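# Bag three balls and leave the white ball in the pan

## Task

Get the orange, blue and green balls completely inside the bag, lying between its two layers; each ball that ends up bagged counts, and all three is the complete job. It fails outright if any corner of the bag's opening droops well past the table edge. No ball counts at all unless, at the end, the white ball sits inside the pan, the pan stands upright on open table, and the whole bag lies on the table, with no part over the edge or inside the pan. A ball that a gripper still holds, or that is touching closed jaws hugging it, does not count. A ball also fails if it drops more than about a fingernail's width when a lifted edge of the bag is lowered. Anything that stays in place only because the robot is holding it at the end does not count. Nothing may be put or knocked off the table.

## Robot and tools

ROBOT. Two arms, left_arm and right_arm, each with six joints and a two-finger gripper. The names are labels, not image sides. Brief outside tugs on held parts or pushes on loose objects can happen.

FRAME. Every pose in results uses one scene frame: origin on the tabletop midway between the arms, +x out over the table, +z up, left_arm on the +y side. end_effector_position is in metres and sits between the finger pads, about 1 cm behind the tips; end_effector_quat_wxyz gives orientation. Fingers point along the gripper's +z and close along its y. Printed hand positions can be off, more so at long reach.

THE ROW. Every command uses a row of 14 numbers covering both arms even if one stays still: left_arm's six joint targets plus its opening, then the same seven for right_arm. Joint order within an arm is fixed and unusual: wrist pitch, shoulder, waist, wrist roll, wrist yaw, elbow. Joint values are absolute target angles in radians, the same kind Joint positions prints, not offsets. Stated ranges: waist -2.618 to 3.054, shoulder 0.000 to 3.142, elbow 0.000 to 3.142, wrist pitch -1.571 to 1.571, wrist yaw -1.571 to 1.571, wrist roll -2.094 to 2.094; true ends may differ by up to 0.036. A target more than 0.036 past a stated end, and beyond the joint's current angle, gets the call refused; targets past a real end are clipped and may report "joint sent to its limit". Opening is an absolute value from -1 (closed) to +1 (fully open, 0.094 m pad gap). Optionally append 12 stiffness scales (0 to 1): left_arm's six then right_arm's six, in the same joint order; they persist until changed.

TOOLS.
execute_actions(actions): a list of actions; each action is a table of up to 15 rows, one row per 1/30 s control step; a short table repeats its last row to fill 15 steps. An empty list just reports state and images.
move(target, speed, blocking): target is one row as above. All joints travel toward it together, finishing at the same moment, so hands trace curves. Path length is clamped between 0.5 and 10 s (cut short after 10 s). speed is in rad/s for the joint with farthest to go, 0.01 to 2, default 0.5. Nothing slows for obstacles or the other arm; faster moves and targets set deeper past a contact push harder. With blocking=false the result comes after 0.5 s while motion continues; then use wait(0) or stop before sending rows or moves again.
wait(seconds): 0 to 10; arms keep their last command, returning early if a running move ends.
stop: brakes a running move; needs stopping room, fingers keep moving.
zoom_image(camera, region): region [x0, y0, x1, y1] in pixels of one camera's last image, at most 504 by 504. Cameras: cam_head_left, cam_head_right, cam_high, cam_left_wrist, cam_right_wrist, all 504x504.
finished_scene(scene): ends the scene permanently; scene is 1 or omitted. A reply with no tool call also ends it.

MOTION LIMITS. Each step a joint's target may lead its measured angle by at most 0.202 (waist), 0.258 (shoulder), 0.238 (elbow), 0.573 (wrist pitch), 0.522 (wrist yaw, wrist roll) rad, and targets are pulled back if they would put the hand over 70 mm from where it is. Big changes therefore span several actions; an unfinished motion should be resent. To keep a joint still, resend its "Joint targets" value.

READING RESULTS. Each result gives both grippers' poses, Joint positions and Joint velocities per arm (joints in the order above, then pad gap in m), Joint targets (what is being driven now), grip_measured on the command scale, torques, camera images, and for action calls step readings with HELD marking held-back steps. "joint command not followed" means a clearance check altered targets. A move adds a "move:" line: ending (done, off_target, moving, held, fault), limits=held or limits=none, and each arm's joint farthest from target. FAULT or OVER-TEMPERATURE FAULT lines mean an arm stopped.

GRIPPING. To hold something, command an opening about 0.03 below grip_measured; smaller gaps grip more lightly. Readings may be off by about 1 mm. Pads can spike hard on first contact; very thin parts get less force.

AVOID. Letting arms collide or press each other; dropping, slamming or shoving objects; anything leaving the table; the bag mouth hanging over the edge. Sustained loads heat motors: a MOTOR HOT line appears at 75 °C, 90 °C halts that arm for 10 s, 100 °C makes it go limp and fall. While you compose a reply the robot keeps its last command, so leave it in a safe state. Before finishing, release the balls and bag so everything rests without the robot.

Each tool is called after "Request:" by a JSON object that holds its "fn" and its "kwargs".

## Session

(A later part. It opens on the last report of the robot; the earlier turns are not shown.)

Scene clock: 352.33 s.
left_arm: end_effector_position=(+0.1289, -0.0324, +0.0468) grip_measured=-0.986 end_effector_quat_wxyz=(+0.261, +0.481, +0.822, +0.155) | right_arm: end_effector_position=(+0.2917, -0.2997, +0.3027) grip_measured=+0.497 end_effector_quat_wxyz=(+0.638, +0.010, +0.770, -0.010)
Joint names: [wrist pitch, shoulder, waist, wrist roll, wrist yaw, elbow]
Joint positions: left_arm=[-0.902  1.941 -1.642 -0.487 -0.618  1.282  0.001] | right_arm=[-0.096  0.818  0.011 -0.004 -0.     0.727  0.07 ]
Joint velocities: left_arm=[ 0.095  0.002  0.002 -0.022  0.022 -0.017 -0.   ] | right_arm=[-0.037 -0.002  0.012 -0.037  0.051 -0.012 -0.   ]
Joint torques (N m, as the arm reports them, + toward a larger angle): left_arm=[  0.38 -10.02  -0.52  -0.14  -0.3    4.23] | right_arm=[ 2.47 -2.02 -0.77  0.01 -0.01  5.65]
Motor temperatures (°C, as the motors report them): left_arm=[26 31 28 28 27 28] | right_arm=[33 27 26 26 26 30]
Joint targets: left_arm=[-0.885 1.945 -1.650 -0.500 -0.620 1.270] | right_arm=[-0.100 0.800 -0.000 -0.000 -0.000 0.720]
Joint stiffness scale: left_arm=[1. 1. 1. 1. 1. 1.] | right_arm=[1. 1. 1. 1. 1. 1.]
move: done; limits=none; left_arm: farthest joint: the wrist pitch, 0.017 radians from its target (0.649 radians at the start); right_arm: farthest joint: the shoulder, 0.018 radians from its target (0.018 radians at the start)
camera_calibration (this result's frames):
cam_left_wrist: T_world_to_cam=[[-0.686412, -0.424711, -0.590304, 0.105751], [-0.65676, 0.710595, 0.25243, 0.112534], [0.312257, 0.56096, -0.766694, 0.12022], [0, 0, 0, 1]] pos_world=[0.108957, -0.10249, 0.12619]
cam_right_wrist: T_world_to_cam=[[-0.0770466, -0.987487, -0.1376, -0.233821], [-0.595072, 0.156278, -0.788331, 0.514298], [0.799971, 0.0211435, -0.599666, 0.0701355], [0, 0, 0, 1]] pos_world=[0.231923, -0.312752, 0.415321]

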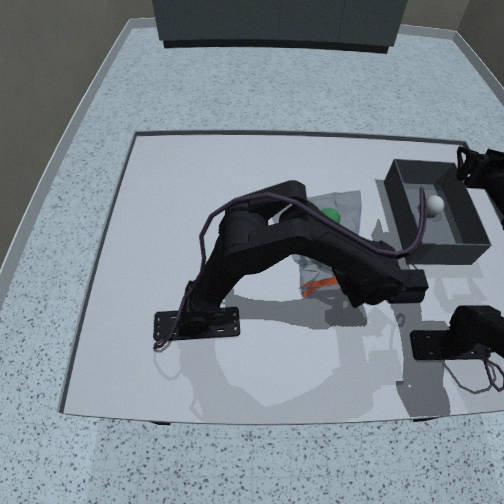

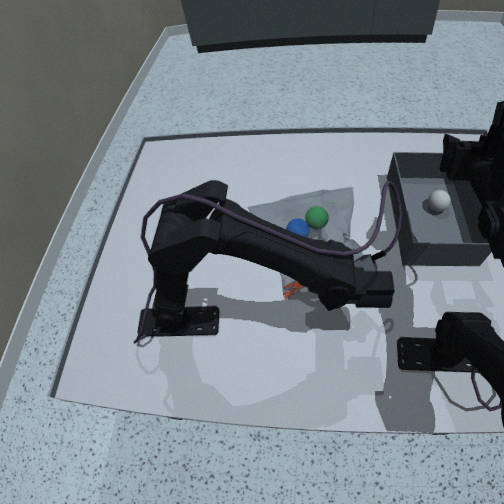

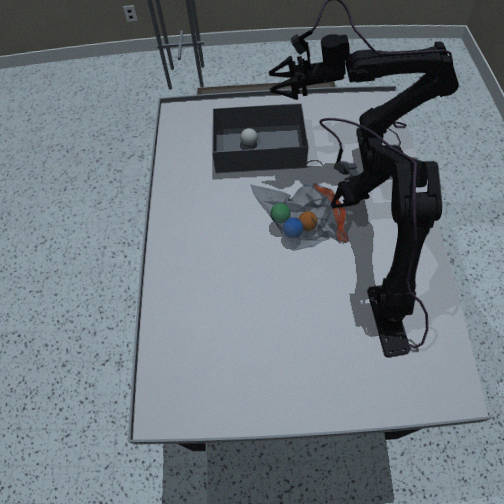

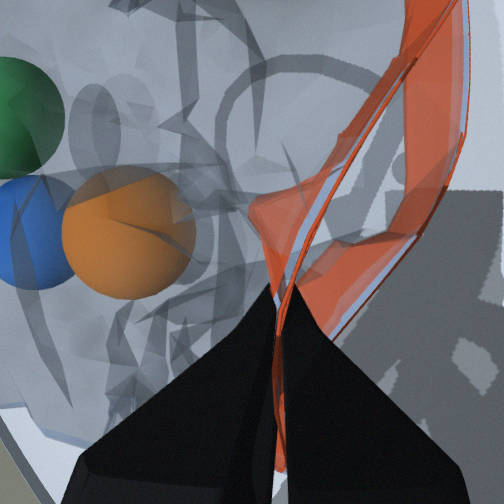

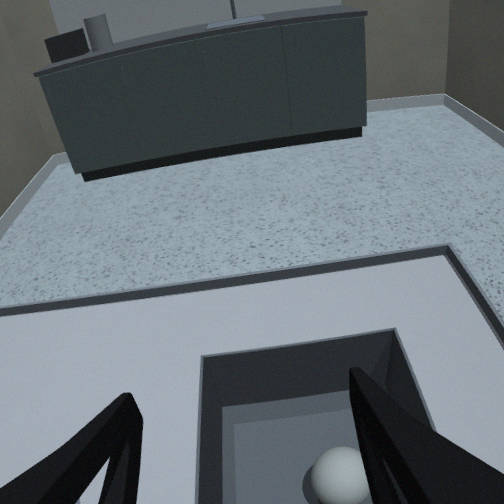

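Request:
{"fn": "wait", "kwargs": {"seconds": 1}}

Request:
{"fn": "zoom_image", "kwargs": {"camera": "cam_high", "region": [200, 150, 380, 300]}}

Scene clock: 356.23 s.
left_arm: end_effector_position=(+0.1289, -0.0325, +0.0468) grip_measured=-0.986 end_effector_quat_wxyz=(+0.261, +0.481, +0.823, +0.155) | right_arm: end_effector_position=(+0.2917, -0.2997, +0.3027) grip_measured=+0.497 end_effector_quat_wxyz=(+0.638, +0.010, +0.770, -0.010)
Joint names: [wrist pitch, shoulder, waist, wrist roll, wrist yaw, elbow]
Joint positions: left_arm=[-0.901  1.941 -1.642 -0.488 -0.618  1.282  0.001] | right_arm=[-0.096  0.818  0.011 -0.004 -0.     0.727  0.07 ]
Joint velocities: left_arm=[ 0.051  0.012  0.007 -0.007 -0.007 -0.012 -0.   ] | right_arm=[-0.022  0.007 -0.007 -0.051 -0.022 -0.007  0.001]
Joint torques (N m, as the arm reports them, + toward a larger angle): left_arm=[  0.39 -10.04  -0.56  -0.16  -0.29   4.19] | right_arm=[ 2.47 -2.02 -0.77  0.01 -0.01  5.65]
Motor temperatures (°C, as the motors report them): left_arm=[26 31 28 28 27 28] | right_arm=[33 27 26 26 26 31]
Joint targets: left_arm=[-0.885 1.945 -1.650 -0.500 -0.620 1.270] | right_arm=[-0.100 0.800 0.000 0.000 -0.000 0.720]
Joint stiffness scale: left_arm=[1. 1. 1. 1. 1. 1.] | right_arm=[1. 1. 1. 1. 1. 1.]
wait: 1.00 s; at rest from the start
camera_calibration (this result's frames):
cam_left_wrist: T_world_to_cam=[[-0.686274, -0.42528, -0.590055, 0.10567], [-0.656984, 0.710542, 0.251996, 0.112641], [0.31209, 0.560595, -0.767029, 0.120291], [0, 0, 0, 1]] pos_world=[0.10898, -0.102531, 0.126233]
cam_right_wrist: T_world_to_cam=[[-0.0770466, -0.987487, -0.1376, -0.233821], [-0.595072, 0.156278, -0.788331, 0.514298], [0.799971, 0.0211435, -0.599666, 0.0701355], [0, 0, 0, 1]] pos_world=[0.231923, -0.312752, 0.415321]

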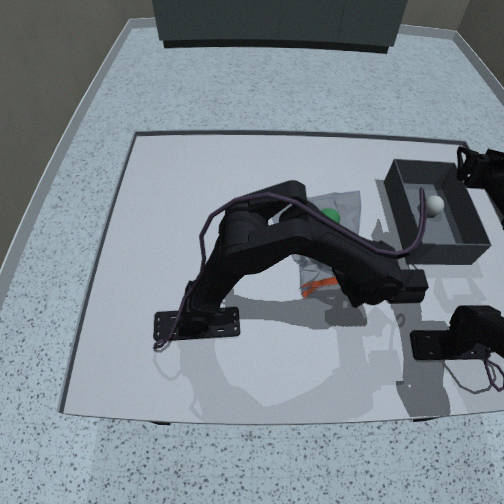

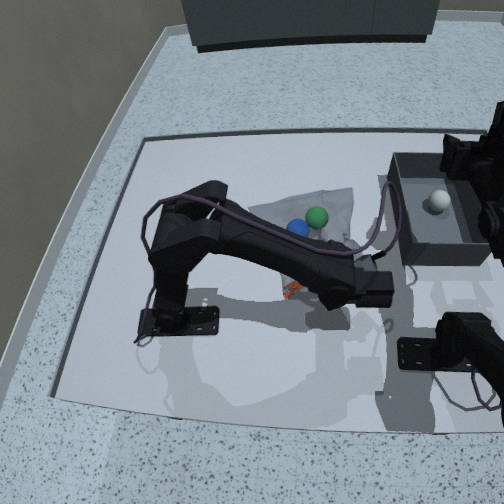

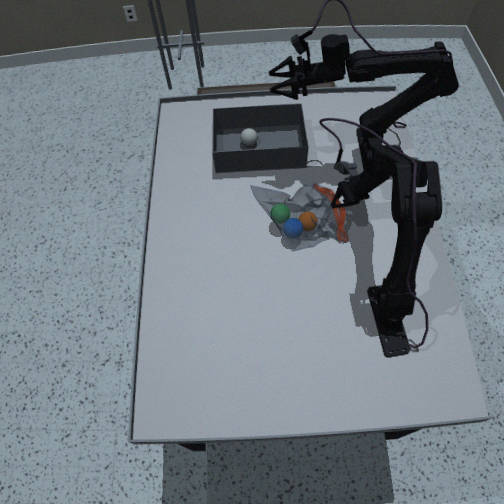

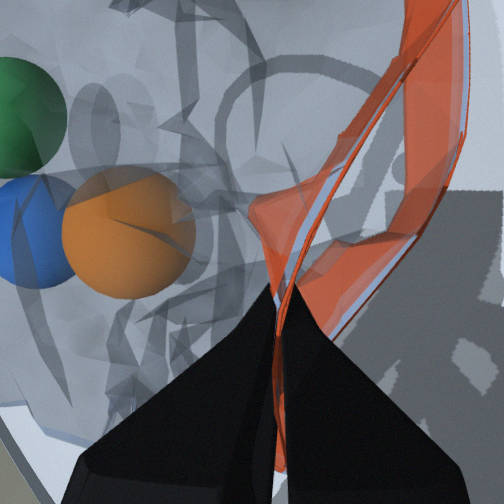

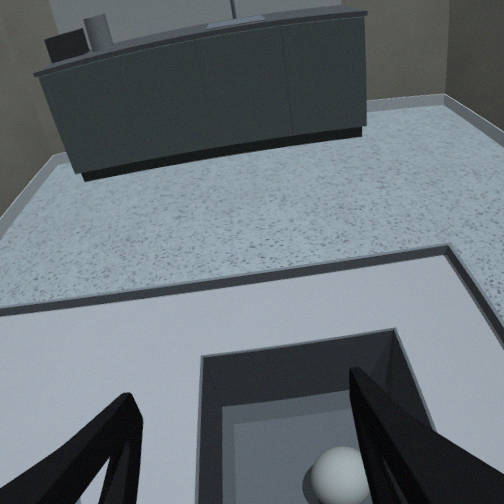

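Region (200, 150, 380, 300) of cam_high's 504x504 image, scaled by 2.800, with more detail than that image has.

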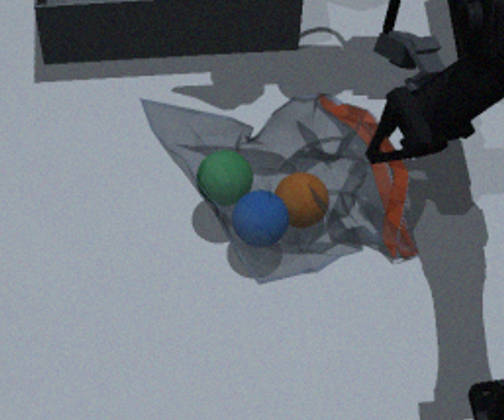

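Request:
{"fn": "execute_actions", "kwargs": {"actions": [[[-0.885,1.945,-1.65,-0.5,-0.62,1.27,-0.6,-0.1,0.8,0.0,0,0,0.72,0.5]]]}}

Request:
{"fn": "move", "kwargs": {"target": [-1.05,1.88,-1.76,-0.5,-0.62,1.42,-0.6,-0.1,0.8,0.0,0,0,0.72,0.5], "speed": 0.3}}

Request:
{"fn": "move", "kwargs": {"target": [-1.0,1.2,-1.2,-0.5,-0.62,1.2,-0.6,-0.1,0.8,0.0,0,0,0.72,0.5], "speed": 0.7}}

Scene clock: 360.30 s.
left_arm: end_effector_position=(+0.1288, -0.0331, +0.0466) grip_measured=-0.603 end_effector_quat_wxyz=(+0.262, +0.480, +0.823, +0.154) | right_arm: end_effector_position=(+0.2917, -0.2997, +0.3027) grip_measured=+0.497 end_effector_quat_wxyz=(+0.638, +0.010, +0.770, -0.010)
Joint names: [wrist pitch, shoulder, waist, wrist roll, wrist yaw, elbow]
Joint positions: left_arm=[-0.899  1.941 -1.642 -0.488 -0.617  1.282  0.019] | right_arm=[-0.096  0.818  0.011 -0.004 -0.     0.727  0.07 ]
Joint velocities: left_arm=[-0.037  0.007 -0.002  0.007 -0.007  0.012  0.   ] | right_arm=[ 0.022 -0.007  0.002  0.022 -0.081  0.022  0.001]
Joint torques (N m, as the arm reports them, + toward a larger angle): left_arm=[  0.34 -10.02  -0.61  -0.15  -0.31   4.2 ] | right_arm=[ 2.47 -2.01 -0.77  0.01 -0.01  5.66]
Motor temperatures (°C, as the motors report them): left_arm=[26 31 28 28 27 28] | right_arm=[33 27 26 26 26 31]
Joint targets: left_arm=[-0.885 1.945 -1.650 -0.500 -0.620 1.270] | right_arm=[-0.100 0.800 -0.000 -0.000 0.000 0.720]
Joint stiffness scale: left_arm=[1. 1. 1. 1. 1. 1.] | right_arm=[1. 1. 1. 1. 1. 1.]
Step readings (joint positions):
0: left_arm=[-0.901 1.941 -1.642 -0.488 -0.618 1.282] | right_arm=[-0.096 0.818 0.011 -0.004 -0.000 0.727]
1: left_arm=[-0.901 1.941 -1.642 -0.488 -0.618 1.282] | right_arm=[-0.096 0.818 0.011 -0.004 -0.000 0.727]
2: left_arm=[-0.901 1.941 -1.642 -0.488 -0.617 1.282] | right_arm=[-0.096 0.818 0.011 -0.004 -0.000 0.727]
4: left_arm=[-0.900 1.941 -1.642 -0.488 -0.617 1.282] | right_arm=[-0.096 0.818 0.011 -0.004 -0.000 0.727]
8: left_arm=[-0.899 1.941 -1.642 -0.488 -0.617 1.282] | right_arm=[-0.096 0.818 0.011 -0.004 -0.000 0.727]
15: Joint positions above
camera_calibration (this result's frames):
cam_left_wrist: T_world_to_cam=[[-0.686786, -0.427202, -0.588068, 0.105162], [-0.656923, 0.71108, 0.250636, 0.113054], [0.311091, 0.558448, -0.768998, 0.120729], [0, 0, 0, 1]] pos_world=[0.108934, -0.102886, 0.126347]
cam_right_wrist: T_world_to_cam=[[-0.0770466, -0.987487, -0.1376, -0.233821], [-0.595072, 0.156278, -0.788331, 0.514298], [0.799971, 0.0211435, -0.599666, 0.0701355], [0, 0, 0, 1]] pos_world=[0.231923, -0.312752, 0.415321]

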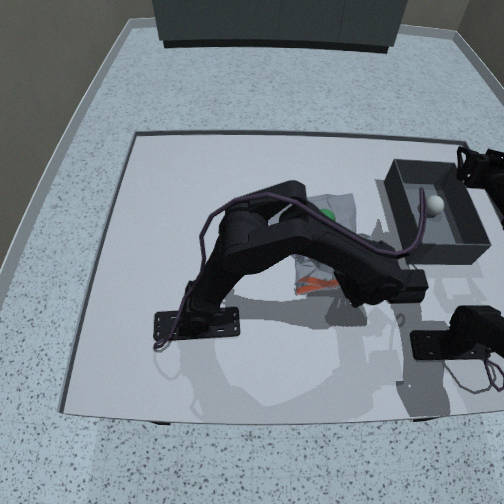

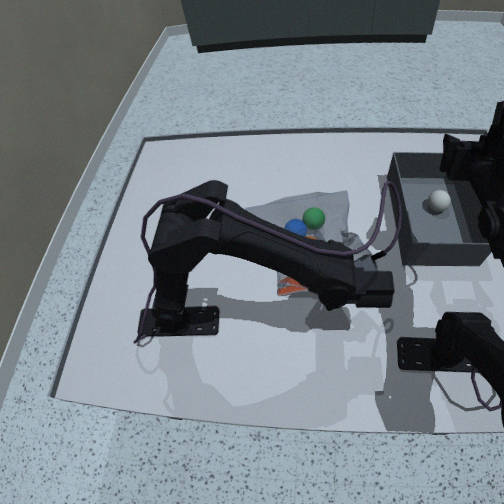

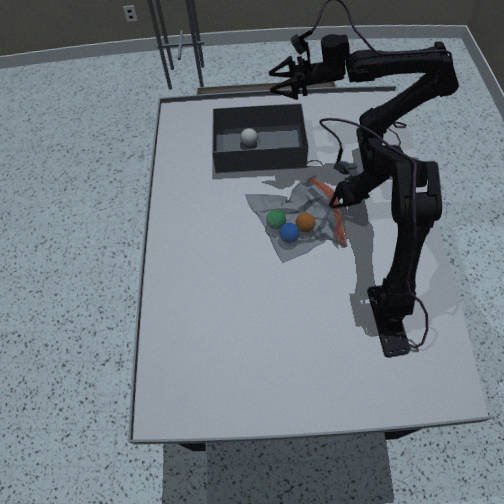

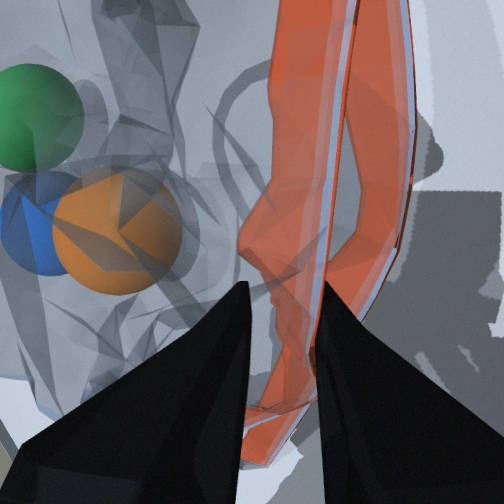

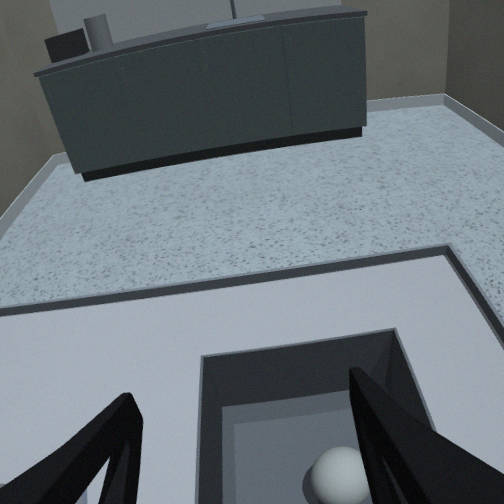

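Scene clock: 361.50 s.
left_arm: end_effector_position=(+0.0880, -0.0518, +0.0898) grip_measured=-0.603 end_effector_quat_wxyz=(+0.276, +0.522, +0.797, +0.125) | right_arm: end_effector_position=(+0.2917, -0.2997, +0.3027) grip_measured=+0.497 end_effector_quat_wxyz=(+0.638, +0.010, +0.770, -0.010)
Joint names: [wrist pitch, shoulder, waist, wrist roll, wrist yaw, elbow]
Joint positions: left_arm=[-1.033  1.894 -1.754 -0.488 -0.614  1.399  0.019] | right_arm=[-0.096  0.818  0.011 -0.004 -0.     0.727  0.07 ]
Joint velocities: left_arm=[-0.066 -0.002 -0.007  0.007 -0.037  0.002 -0.001] | right_arm=[-0.007 -0.022 -0.002 -0.066 -0.081 -0.002  0.   ]
Joint torques (N m, as the arm reports them, + toward a larger angle): left_arm=[  0.1  -11.66  -0.38  -0.16  -0.32   6.99] | right_arm=[ 2.48 -2.01 -0.75  0.01 -0.01  5.65]
Motor temperatures (°C, as the motors report them): left_arm=[26 31 28 28 27 28] | right_arm=[33 27 26 26 26 31]
Joint targets: left_arm=[-1.050 1.880 -1.760 -0.500 -0.620 1.420] | right_arm=[-0.100 0.800 0.000 0.000 0.000 0.720]
Joint stiffness scale: left_arm=[1. 1. 1. 1. 1. 1.] | right_arm=[1. 1. 1. 1. 1. 1.]
move: off_target (left_arm); limits=none; left_arm: farthest joint: the elbow, 0.021 radians from its target (0.138 radians at the start); right_arm: farthest joint: the shoulder, 0.018 radians from its target (0.018 radians at the start)
camera_calibration (this result's frames):
cam_left_wrist: T_world_to_cam=[[-0.733474, -0.364965, -0.573425, 0.100531], [-0.571798, 0.787429, 0.230221, 0.0871376], [0.367509, 0.496745, -0.786245, 0.170445], [0, 0, 0, 1]] pos_world=[0.060922, -0.116592, 0.171598]
cam_right_wrist: T_world_to_cam=[[-0.0770466, -0.987487, -0.1376, -0.233821], [-0.595072, 0.156278, -0.788331, 0.514298], [0.799971, 0.0211435, -0.599666, 0.0701355], [0, 0, 0, 1]] pos_world=[0.231923, -0.312752, 0.415321]

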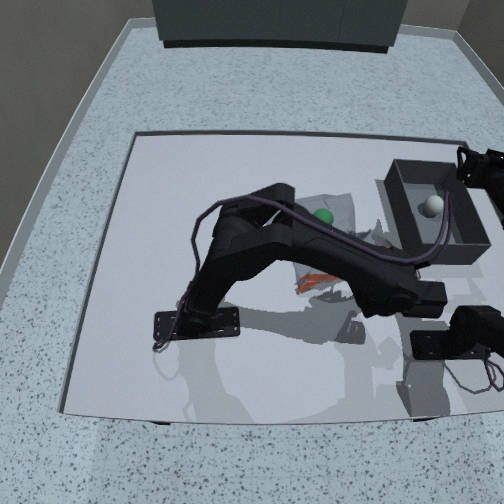

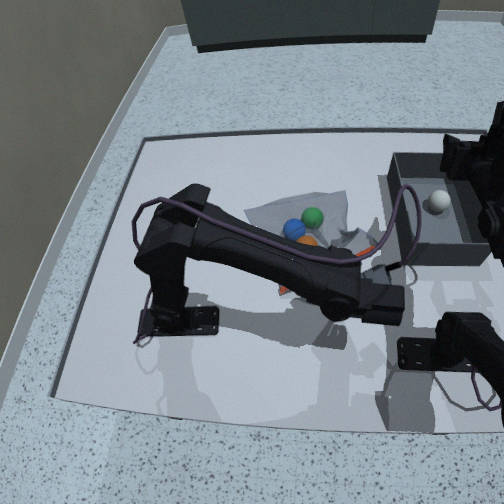

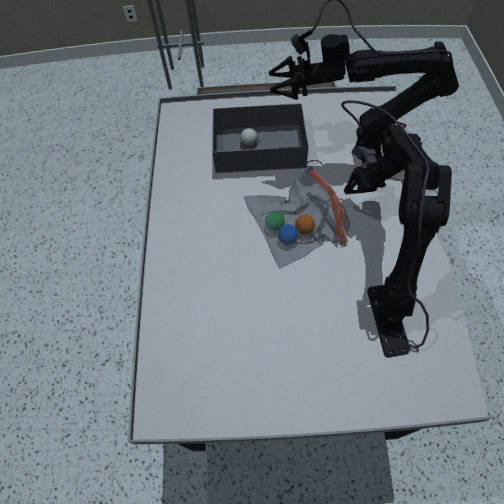

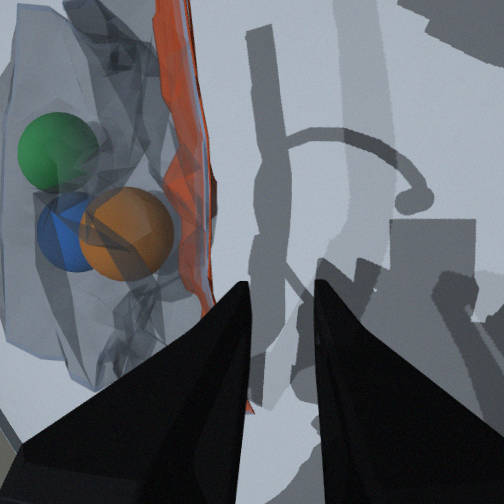

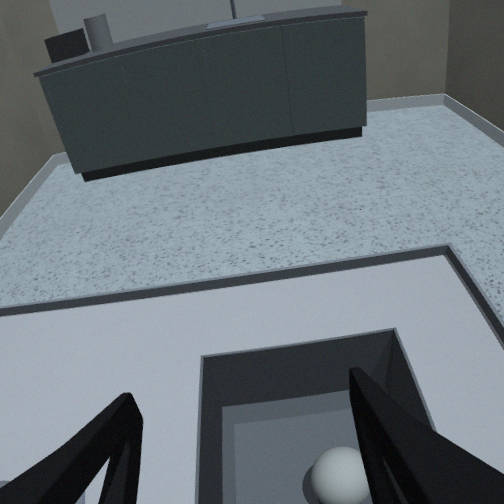

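Scene clock: 363.10 s.
left_arm: end_effector_position=(+0.2355, +0.1019, +0.2430) grip_measured=-0.603 end_effector_quat_wxyz=(+0.392, +0.203, +0.897, +0.011) | right_arm: end_effector_position=(+0.2917, -0.2997, +0.3027) grip_measured=+0.497 end_effector_quat_wxyz=(+0.638, +0.010, +0.770, -0.010)
Joint names: [wrist pitch, shoulder, waist, wrist roll, wrist yaw, elbow]
Joint positions: left_arm=[-1.013  1.207 -1.209 -0.49  -0.612  1.21   0.019] | right_arm=[-0.096  0.818  0.011 -0.004 -0.     0.727  0.07 ]
Joint velocities: left_arm=[-0.051 -0.007  0.002  0.022 -0.037 -0.017 -0.001] | right_arm=[ 0.022 -0.002 -0.012 -0.066 -0.037  0.017  0.001]
Joint torques (N m, as the arm reports them, + toward a larger angle): left_arm=[ 1.18 -4.8   0.57 -0.14 -0.29  5.16] | right_arm=[ 2.47 -2.02 -0.76  0.01 -0.01  5.66]
Motor temperatures (°C, as the motors report them): left_arm=[26 31 28 28 27 28] | right_arm=[33 27 26 26 26 31]
Joint targets: left_arm=[-1.000 1.200 -1.200 -0.500 -0.620 1.200] | right_arm=[-0.100 0.800 -0.000 0.000 0.000 0.720]
Joint stiffness scale: left_arm=[1. 1. 1. 1. 1. 1.] | right_arm=[1. 1. 1. 1. 1. 1.]
move: done; limits=none; left_arm: farthest joint: the wrist pitch, 0.013 radians from its target (0.033 radians at the start); right_arm: farthest joint: the shoulder, 0.018 radians from its target (0.018 radians at the start)
camera_calibration (this result's frames):
cam_left_wrist: T_world_to_cam=[[-0.338299, -0.897099, -0.284197, 0.24357], [-0.90548, 0.392551, -0.161277, 0.229032], [0.256244, 0.202774, -0.945104, 0.255098], [0, 0, 0, 1]] pos_world=[0.224416, 0.0768727, 0.347253]
cam_right_wrist: T_world_to_cam=[[-0.0770466, -0.987487, -0.1376, -0.233821], [-0.595072, 0.156278, -0.788331, 0.514298], [0.799971, 0.0211435, -0.599666, 0.0701355], [0, 0, 0, 1]] pos_world=[0.231923, -0.312752, 0.415321]

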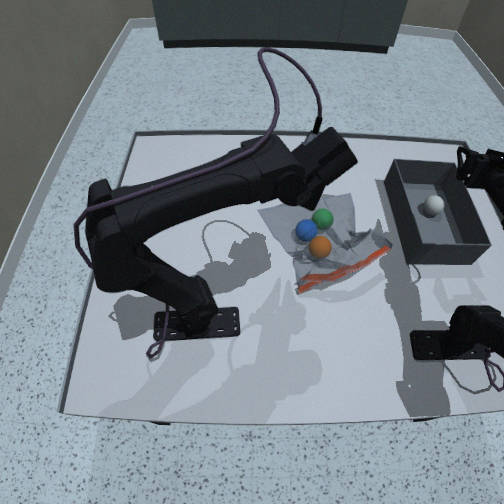

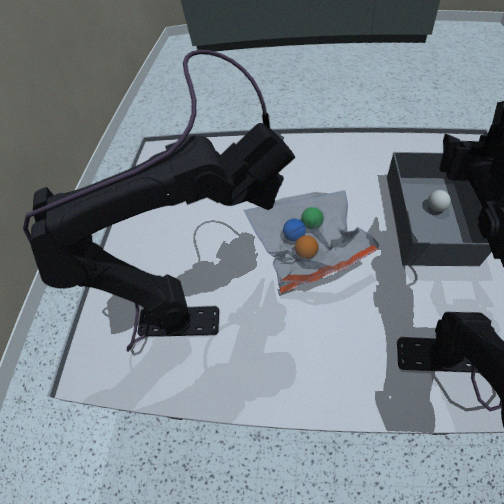

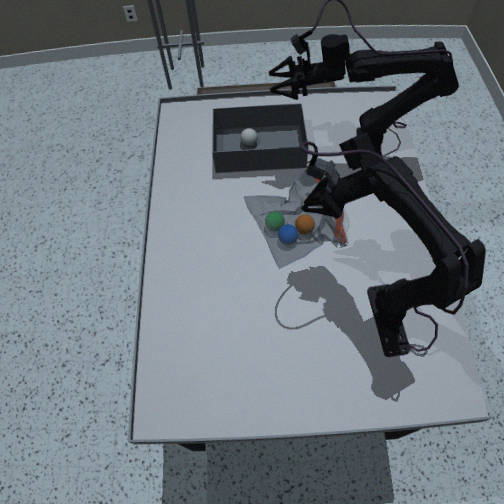

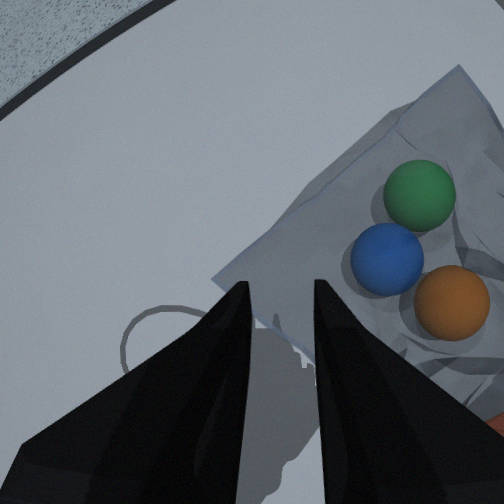

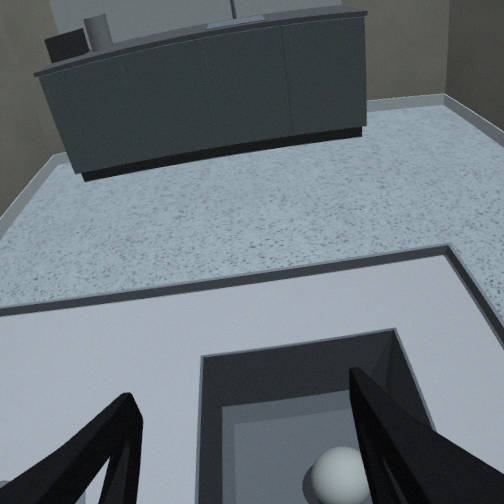

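All three are inside with the mouth closed, and the white ball is in the pan.

Request:
{"fn": "finished_scene", "kwargs": {}}

The scene is finished: the task was done.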